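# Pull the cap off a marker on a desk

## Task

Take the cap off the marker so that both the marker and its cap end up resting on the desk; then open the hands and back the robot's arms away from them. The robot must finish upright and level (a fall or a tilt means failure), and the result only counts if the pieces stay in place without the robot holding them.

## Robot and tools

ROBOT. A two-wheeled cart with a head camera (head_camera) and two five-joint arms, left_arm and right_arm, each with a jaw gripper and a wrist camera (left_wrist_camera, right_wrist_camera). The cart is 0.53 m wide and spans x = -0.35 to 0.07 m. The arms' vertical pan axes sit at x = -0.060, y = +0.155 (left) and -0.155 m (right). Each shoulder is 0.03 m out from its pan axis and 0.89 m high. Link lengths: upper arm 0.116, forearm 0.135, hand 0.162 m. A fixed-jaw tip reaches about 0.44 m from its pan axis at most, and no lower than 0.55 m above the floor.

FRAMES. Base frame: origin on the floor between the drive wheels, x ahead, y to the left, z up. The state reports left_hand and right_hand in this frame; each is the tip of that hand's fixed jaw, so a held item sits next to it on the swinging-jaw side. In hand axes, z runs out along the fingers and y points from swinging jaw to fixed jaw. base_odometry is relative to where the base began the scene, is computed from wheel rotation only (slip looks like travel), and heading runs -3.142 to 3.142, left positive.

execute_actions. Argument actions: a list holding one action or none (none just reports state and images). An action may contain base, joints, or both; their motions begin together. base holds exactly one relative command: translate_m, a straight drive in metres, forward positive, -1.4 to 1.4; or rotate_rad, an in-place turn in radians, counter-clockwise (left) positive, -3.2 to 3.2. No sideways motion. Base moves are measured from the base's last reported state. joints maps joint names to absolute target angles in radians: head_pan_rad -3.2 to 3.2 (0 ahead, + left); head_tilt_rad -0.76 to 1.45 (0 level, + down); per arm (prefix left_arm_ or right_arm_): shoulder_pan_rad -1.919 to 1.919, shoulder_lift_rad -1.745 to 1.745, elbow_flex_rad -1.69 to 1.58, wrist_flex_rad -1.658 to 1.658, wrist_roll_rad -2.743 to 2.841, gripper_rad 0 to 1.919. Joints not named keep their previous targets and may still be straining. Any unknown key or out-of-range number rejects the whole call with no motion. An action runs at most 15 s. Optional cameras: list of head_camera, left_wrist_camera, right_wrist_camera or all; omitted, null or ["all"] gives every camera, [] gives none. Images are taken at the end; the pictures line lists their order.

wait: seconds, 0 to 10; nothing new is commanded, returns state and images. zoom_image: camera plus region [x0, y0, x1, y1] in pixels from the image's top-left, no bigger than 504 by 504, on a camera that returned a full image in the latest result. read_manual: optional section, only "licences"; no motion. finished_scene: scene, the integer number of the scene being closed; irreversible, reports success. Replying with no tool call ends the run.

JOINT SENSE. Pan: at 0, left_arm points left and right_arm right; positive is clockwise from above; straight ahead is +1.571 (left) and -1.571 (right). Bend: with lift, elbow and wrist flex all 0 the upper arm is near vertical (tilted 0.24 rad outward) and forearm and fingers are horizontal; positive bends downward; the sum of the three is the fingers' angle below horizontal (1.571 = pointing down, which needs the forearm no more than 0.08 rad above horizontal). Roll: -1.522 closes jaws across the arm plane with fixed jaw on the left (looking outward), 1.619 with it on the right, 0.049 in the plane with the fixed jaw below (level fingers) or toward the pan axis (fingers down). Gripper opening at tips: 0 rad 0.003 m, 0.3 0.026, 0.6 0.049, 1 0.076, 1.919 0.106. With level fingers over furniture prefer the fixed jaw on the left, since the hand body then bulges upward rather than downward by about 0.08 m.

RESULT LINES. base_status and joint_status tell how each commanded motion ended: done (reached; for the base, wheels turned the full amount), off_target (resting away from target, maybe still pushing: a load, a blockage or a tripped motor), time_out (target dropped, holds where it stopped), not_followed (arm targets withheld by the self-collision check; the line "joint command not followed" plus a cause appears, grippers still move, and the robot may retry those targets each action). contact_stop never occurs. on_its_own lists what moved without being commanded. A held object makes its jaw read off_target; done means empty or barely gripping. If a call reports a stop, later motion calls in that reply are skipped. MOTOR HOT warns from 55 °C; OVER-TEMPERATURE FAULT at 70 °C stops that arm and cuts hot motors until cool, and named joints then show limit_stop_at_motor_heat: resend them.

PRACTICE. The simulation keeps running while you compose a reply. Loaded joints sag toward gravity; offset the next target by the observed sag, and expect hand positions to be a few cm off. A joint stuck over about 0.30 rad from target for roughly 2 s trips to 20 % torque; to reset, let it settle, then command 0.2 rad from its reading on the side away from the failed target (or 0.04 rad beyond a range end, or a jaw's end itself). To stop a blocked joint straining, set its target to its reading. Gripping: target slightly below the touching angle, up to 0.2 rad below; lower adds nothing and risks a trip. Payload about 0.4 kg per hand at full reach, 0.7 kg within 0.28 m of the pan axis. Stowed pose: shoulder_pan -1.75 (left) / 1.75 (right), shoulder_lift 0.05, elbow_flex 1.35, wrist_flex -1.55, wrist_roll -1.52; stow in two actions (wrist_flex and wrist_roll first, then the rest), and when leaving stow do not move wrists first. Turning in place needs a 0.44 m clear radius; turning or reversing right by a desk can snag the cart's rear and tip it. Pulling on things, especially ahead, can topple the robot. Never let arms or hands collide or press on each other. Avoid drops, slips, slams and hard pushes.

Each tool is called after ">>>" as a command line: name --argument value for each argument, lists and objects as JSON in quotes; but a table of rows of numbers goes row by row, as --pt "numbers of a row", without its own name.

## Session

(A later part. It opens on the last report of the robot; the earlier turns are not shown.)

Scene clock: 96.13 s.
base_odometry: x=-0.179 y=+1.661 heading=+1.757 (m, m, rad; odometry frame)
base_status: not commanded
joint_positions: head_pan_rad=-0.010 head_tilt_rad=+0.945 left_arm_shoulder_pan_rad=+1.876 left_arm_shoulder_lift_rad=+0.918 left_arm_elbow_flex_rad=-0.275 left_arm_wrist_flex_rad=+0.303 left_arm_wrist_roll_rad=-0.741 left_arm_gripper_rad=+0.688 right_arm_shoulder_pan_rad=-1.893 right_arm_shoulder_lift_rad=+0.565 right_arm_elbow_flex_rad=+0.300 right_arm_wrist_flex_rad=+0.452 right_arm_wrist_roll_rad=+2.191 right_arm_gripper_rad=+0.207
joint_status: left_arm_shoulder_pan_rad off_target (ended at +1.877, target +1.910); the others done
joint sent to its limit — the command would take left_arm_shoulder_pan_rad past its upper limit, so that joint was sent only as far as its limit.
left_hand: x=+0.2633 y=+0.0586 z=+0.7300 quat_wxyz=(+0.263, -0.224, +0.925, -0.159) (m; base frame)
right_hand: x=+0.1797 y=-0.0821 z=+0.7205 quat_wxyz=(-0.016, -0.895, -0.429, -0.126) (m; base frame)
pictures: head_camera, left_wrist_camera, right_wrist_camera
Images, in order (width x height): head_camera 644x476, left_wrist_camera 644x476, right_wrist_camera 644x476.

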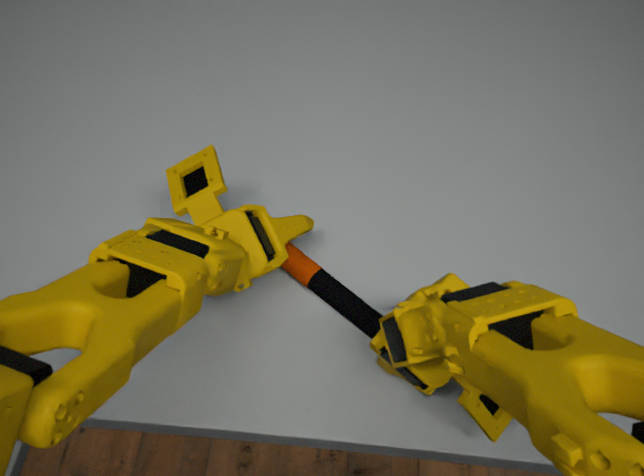

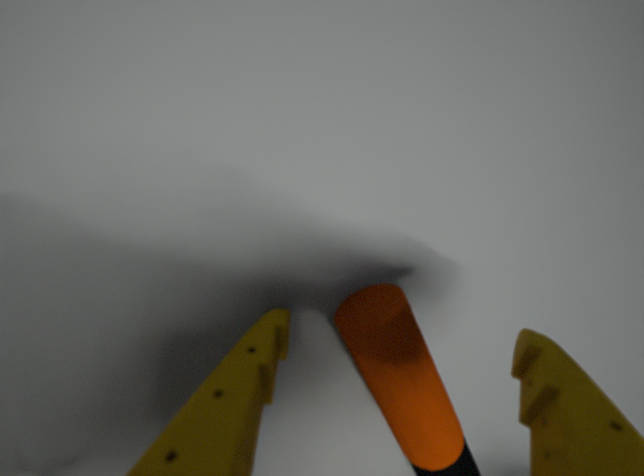

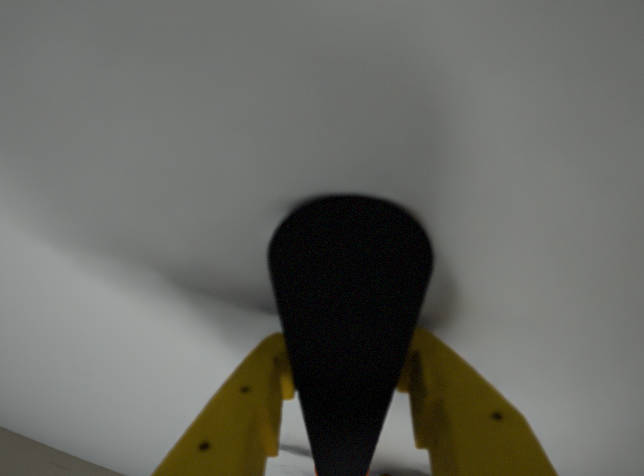

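Left roll went the wrong way.

>>> execute_actions --actions '[{"joints":{"left_arm_shoulder_pan_rad":1.87,"left_arm_wrist_roll_rad":-0.35}}]' --cameras '["left_wrist_camera"]'

>>> execute_actions --actions '[{"joints":{"left_arm_gripper_rad":0.05}}]' --cameras '["left_wrist_camera","head_camera"]'

Scene clock: 101.50 s.
base_odometry: x=-0.179 y=+1.661 heading=+1.757 (m, m, rad; odometry frame)
base_status: not commanded
joint_positions: head_pan_rad=-0.010 head_tilt_rad=+0.945 left_arm_shoulder_pan_rad=+1.873 left_arm_shoulder_lift_rad=+0.918 left_arm_elbow_flex_rad=-0.279 left_arm_wrist_flex_rad=+0.301 left_arm_wrist_roll_rad=-0.361 left_arm_gripper_rad=+0.688 right_arm_shoulder_pan_rad=-1.893 right_arm_shoulder_lift_rad=+0.565 right_arm_elbow_flex_rad=+0.300 right_arm_wrist_flex_rad=+0.454 right_arm_wrist_roll_rad=+2.191 right_arm_gripper_rad=+0.207
joint_status: all done
left_hand: x=+0.2624 y=+0.0574 z=+0.7298 quat_wxyz=(+0.231, -0.396, +0.864, -0.207) (m; base frame)
right_hand: x=+0.1794 y=-0.0822 z=+0.7205 quat_wxyz=(-0.016, -0.895, -0.429, -0.125) (m; base frame)
pictures: left_wrist_camera
Images, in order (width x height): left_wrist_camera 644x476.

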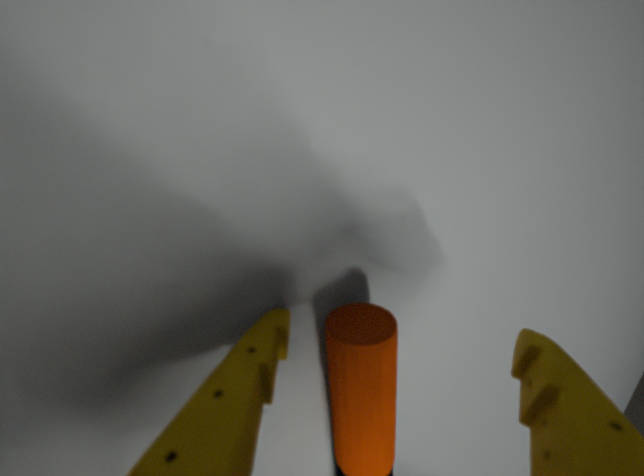

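Scene clock: 102.37 s.
base_odometry: x=-0.179 y=+1.661 heading=+1.757 (m, m, rad; odometry frame)
base_status: not commanded
joint_positions: head_pan_rad=-0.010 head_tilt_rad=+0.945 left_arm_shoulder_pan_rad=+1.868 left_arm_shoulder_lift_rad=+0.920 left_arm_elbow_flex_rad=-0.283 left_arm_wrist_flex_rad=+0.298 left_arm_wrist_roll_rad=-0.359 left_arm_gripper_rad=+0.063 right_arm_shoulder_pan_rad=-1.893 right_arm_shoulder_lift_rad=+0.565 right_arm_elbow_flex_rad=+0.300 right_arm_wrist_flex_rad=+0.457 right_arm_wrist_roll_rad=+2.193 right_arm_gripper_rad=+0.207
joint_status: all done
left_hand: x=+0.2639 y=+0.0585 z=+0.7305 quat_wxyz=(+0.233, -0.398, +0.862, -0.209) (m; base frame)
right_hand: x=+0.1790 y=-0.0823 z=+0.7203 quat_wxyz=(-0.016, -0.895, -0.429, -0.123) (m; base frame)
pictures: head_camera, left_wrist_camera
Images, in order (width x height): head_camera 644x476, left_wrist_camera 644x476.

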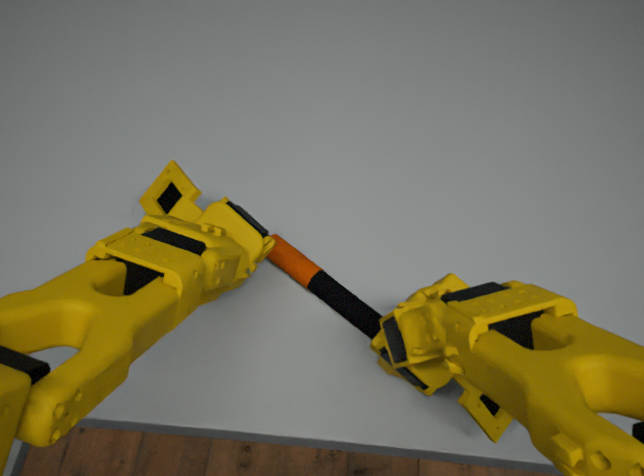

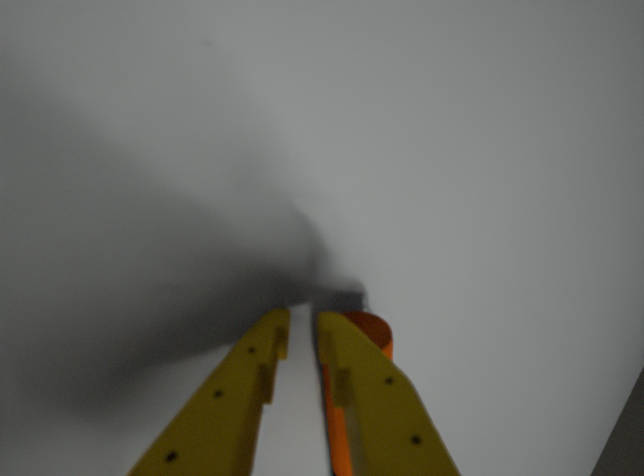

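>>> execute_actions --actions '[{"joints":{"left_arm_gripper_rad":0.6}}]' --cameras '[]'

>>> execute_actions --actions '[{"joints":{"right_arm_shoulder_lift_rad":0.72,"right_arm_elbow_flex_rad":-0.02,"right_arm_wrist_flex_rad":0.6,"right_arm_wrist_roll_rad":2.42,"left_arm_wrist_roll_rad":-0.15}}]' --cameras '["left_wrist_camera","head_camera"]'

Scene clock: 106.70 s.
base_odometry: x=-0.179 y=+1.661 heading=+1.757 (m, m, rad; odometry frame)
base_status: not commanded
joint_positions: head_pan_rad=-0.010 head_tilt_rad=+0.945 left_arm_shoulder_pan_rad=+1.868 left_arm_shoulder_lift_rad=+0.920 left_arm_elbow_flex_rad=-0.283 left_arm_wrist_flex_rad=+0.298 left_arm_wrist_roll_rad=-0.359 left_arm_gripper_rad=+0.586 right_arm_shoulder_pan_rad=-1.893 right_arm_shoulder_lift_rad=+0.565 right_arm_elbow_flex_rad=+0.298 right_arm_wrist_flex_rad=+0.457 right_arm_wrist_roll_rad=+2.193 right_arm_gripper_rad=+0.207
joint_status: all done
left_hand: x=+0.2639 y=+0.0585 z=+0.7305 quat_wxyz=(+0.233, -0.398, +0.862, -0.209) (m; base frame)
right_hand: x=+0.1794 y=-0.0822 z=+0.7205 quat_wxyz=(-0.016, -0.894, -0.429, -0.124) (m; base frame)
pictures: none
No camera images: the call's "cameras" was empty. Leave "cameras" out to get every camera's image.

Scene clock: 107.60 s.
base_odometry: x=-0.179 y=+1.661 heading=+1.757 (m, m, rad; odometry frame)
base_status: not commanded
joint_positions: head_pan_rad=-0.010 head_tilt_rad=+0.945 left_arm_shoulder_pan_rad=+1.868 left_arm_shoulder_lift_rad=+0.920 left_arm_elbow_flex_rad=-0.283 left_arm_wrist_flex_rad=+0.298 left_arm_wrist_roll_rad=-0.160 left_arm_gripper_rad=+0.588 right_arm_shoulder_pan_rad=-1.893 right_arm_shoulder_lift_rad=+0.723 right_arm_elbow_flex_rad=-0.003 right_arm_wrist_flex_rad=+0.592 right_arm_wrist_roll_rad=+2.407 right_arm_gripper_rad=+0.207
joint_status: all done
left_hand: x=+0.2631 y=+0.0572 z=+0.7302 quat_wxyz=(+0.211, -0.482, +0.818, -0.231) (m; base frame)
right_hand: x=+0.2048 y=-0.0726 z=+0.7210 quat_wxyz=(-0.030, -0.843, -0.522, -0.125) (m; base frame)
pictures: head_camera, left_wrist_camera
Images, in order (width x height): head_camera 644x476, left_wrist_camera 644x476.

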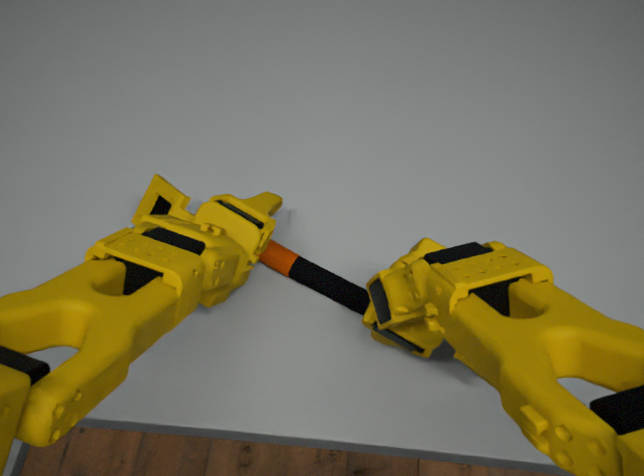

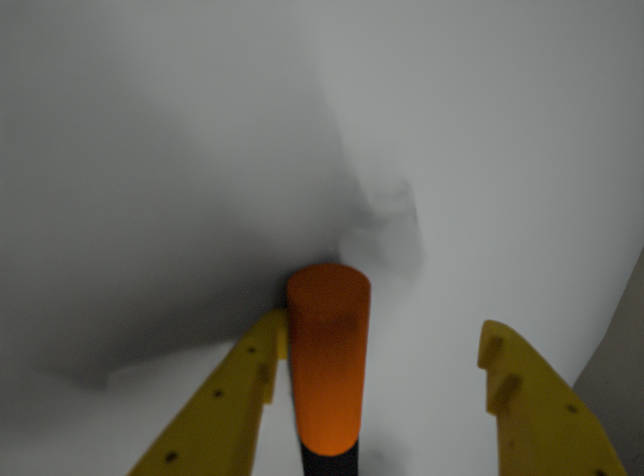

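>>> execute_actions --actions '[{"joints":{"left_arm_gripper_rad":0.05}}]' --cameras '[]'

>>> execute_actions --actions '[{"joints":{"left_arm_shoulder_pan_rad":1.72,"right_arm_shoulder_pan_rad":-1.72}}]' --cameras '["head_camera"]'

Scene clock: 112.77 s.
base_odometry: x=-0.179 y=+1.661 heading=+1.757 (m, m, rad; odometry frame)
base_status: not commanded
joint_positions: head_pan_rad=-0.010 head_tilt_rad=+0.945 left_arm_shoulder_pan_rad=+1.868 left_arm_shoulder_lift_rad=+0.920 left_arm_elbow_flex_rad=-0.283 left_arm_wrist_flex_rad=+0.298 left_arm_wrist_roll_rad=-0.158 left_arm_gripper_rad=+0.214 right_arm_shoulder_pan_rad=-1.893 right_arm_shoulder_lift_rad=+0.723 right_arm_elbow_flex_rad=-0.003 right_arm_wrist_flex_rad=+0.592 right_arm_wrist_roll_rad=+2.409 right_arm_gripper_rad=+0.207
joint_status: left_arm_gripper_rad off_target (ended at +0.214, target +0.050)
left_hand: x=+0.2631 y=+0.0571 z=+0.7302 quat_wxyz=(+0.211, -0.483, +0.818, -0.231) (m; base frame)
right_hand: x=+0.2048 y=-0.0725 z=+0.7210 quat_wxyz=(-0.030, -0.842, -0.523, -0.125) (m; base frame)
pictures: none
No camera images: the call's "cameras" was empty. Leave "cameras" out to get every camera's image.

Scene clock: 113.57 s.
base_odometry: x=-0.179 y=+1.661 heading=+1.757 (m, m, rad; odometry frame)
base_status: not commanded
joint_positions: head_pan_rad=-0.010 head_tilt_rad=+0.945 left_arm_shoulder_pan_rad=+1.760 left_arm_shoulder_lift_rad=+0.920 left_arm_elbow_flex_rad=-0.285 left_arm_wrist_flex_rad=+0.298 left_arm_wrist_roll_rad=-0.154 left_arm_gripper_rad=+0.214 right_arm_shoulder_pan_rad=-1.816 right_arm_shoulder_lift_rad=+0.729 right_arm_elbow_flex_rad=-0.010 right_arm_wrist_flex_rad=+0.601 right_arm_wrist_roll_rad=+2.423 right_arm_gripper_rad=+0.207
joint_status: left_arm_shoulder_pan_rad off_target (ended at +1.761, target +1.720); right_arm_shoulder_pan_rad off_target (ended at -1.815, target -1.720)
left_hand: x=+0.2721 y=+0.0927 z=+0.7305 quat_wxyz=(+0.223, -0.528, +0.789, -0.220) (m; base frame)
right_hand: x=+0.2097 y=-0.0931 z=+0.7203 quat_wxyz=(-0.034, -0.859, -0.497, -0.120) (m; base frame)
pictures: head_camera
Images, in order (width x height): head_camera 644x476.

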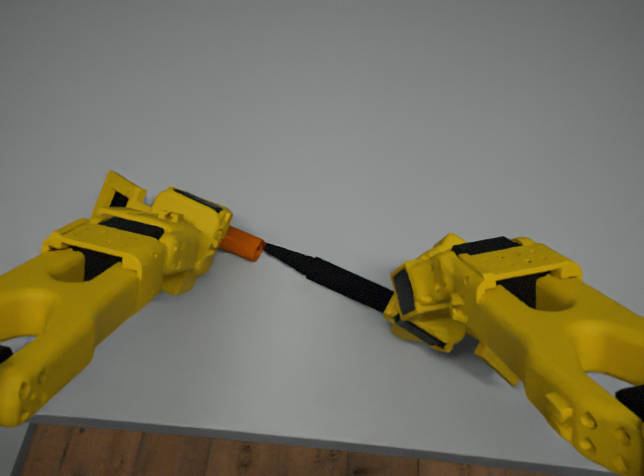

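>>> execute_actions --actions '[{"joints":{"left_arm_shoulder_pan_rad":1.55}}]' --cameras '[]'

>>> execute_actions --actions '[{"joints":{"left_arm_gripper_rad":0.7,"right_arm_gripper_rad":0.7}}]' --cameras '[]'

>>> execute_actions --actions '[{"joints":{"left_arm_shoulder_lift_rad":0.3,"right_arm_shoulder_lift_rad":0.2}}]' --cameras '["head_camera"]'

Scene clock: 118.80 s.
base_odometry: x=-0.179 y=+1.661 heading=+1.757 (m, m, rad; odometry frame)
base_status: not commanded
joint_positions: head_pan_rad=-0.010 head_tilt_rad=+0.945 left_arm_shoulder_pan_rad=+1.569 left_arm_shoulder_lift_rad=+0.920 left_arm_elbow_flex_rad=-0.285 left_arm_wrist_flex_rad=+0.298 left_arm_wrist_roll_rad=-0.154 left_arm_gripper_rad=+0.214 right_arm_shoulder_pan_rad=-1.736 right_arm_shoulder_lift_rad=+0.729 right_arm_elbow_flex_rad=-0.012 right_arm_wrist_flex_rad=+0.601 right_arm_wrist_roll_rad=+2.423 right_arm_gripper_rad=+0.207
joint_status: all done
on_its_own: right_arm_shoulder_pan_rad moved +0.080 to your old target -1.720
left_hand: x=+0.2779 y=+0.1567 z=+0.7305 quat_wxyz=(+0.243, -0.601, +0.735, -0.198) (m; base frame)
right_hand: x=+0.2142 y=-0.1148 z=+0.7205 quat_wxyz=(-0.039, -0.878, -0.462, -0.119) (m; base frame)
pictures: none
No camera images: the call's "cameras" was empty. Leave "cameras" out to get every camera's image.

Scene clock: 119.67 s.
base_odometry: x=-0.179 y=+1.661 heading=+1.757 (m, m, rad; odometry frame)
base_status: not commanded
joint_positions: head_pan_rad=-0.010 head_tilt_rad=+0.945 left_arm_shoulder_pan_rad=+1.569 left_arm_shoulder_lift_rad=+0.920 left_arm_elbow_flex_rad=-0.285 left_arm_wrist_flex_rad=+0.298 left_arm_wrist_roll_rad=-0.154 left_arm_gripper_rad=+0.687 right_arm_shoulder_pan_rad=-1.726 right_arm_shoulder_lift_rad=+0.720 right_arm_elbow_flex_rad=-0.021 right_arm_wrist_flex_rad=+0.601 right_arm_wrist_roll_rad=+2.423 right_arm_gripper_rad=+0.687
joint_status: all done
left_hand: x=+0.2779 y=+0.1567 z=+0.7305 quat_wxyz=(+0.243, -0.601, +0.735, -0.198) (m; base frame)
right_hand: x=+0.2183 y=-0.1171 z=+0.7242 quat_wxyz=(-0.043, -0.879, -0.457, -0.128) (m; base frame)
pictures: none
No camera images: the call's "cameras" was empty. Leave "cameras" out to get every camera's image.

Scene clock: 120.83 s.
base_odometry: x=-0.179 y=+1.661 heading=+1.757 (m, m, rad; odometry frame)
base_status: not commanded
joint_positions: head_pan_rad=-0.010 head_tilt_rad=+0.945 left_arm_shoulder_pan_rad=+1.562 left_arm_shoulder_lift_rad=+0.350 left_arm_elbow_flex_rad=-0.272 left_arm_wrist_flex_rad=+0.298 left_arm_wrist_roll_rad=-0.154 left_arm_gripper_rad=+0.688 right_arm_shoulder_pan_rad=-1.726 right_arm_shoulder_lift_rad=+0.257 right_arm_elbow_flex_rad=-0.012 right_arm_wrist_flex_rad=+0.601 right_arm_wrist_roll_rad=+2.423 right_arm_gripper_rad=+0.689
joint_status: all done
left_hand: x=+0.3167 y=+0.1596 z=+0.9186 quat_wxyz=(+0.437, -0.526, +0.638, -0.353) (m; base frame)
right_hand: x=+0.2659 y=-0.1097 z=+0.8518 quat_wxyz=(-0.113, -0.830, -0.431, -0.336) (m; base frame)
pictures: head_camera
Images, in order (width x height): head_camera 644x476.

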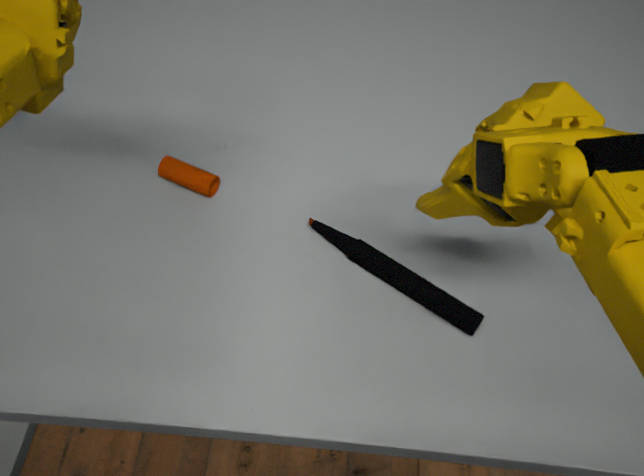

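>>> finished_scene --scene 1

The scene is finished: the task was done.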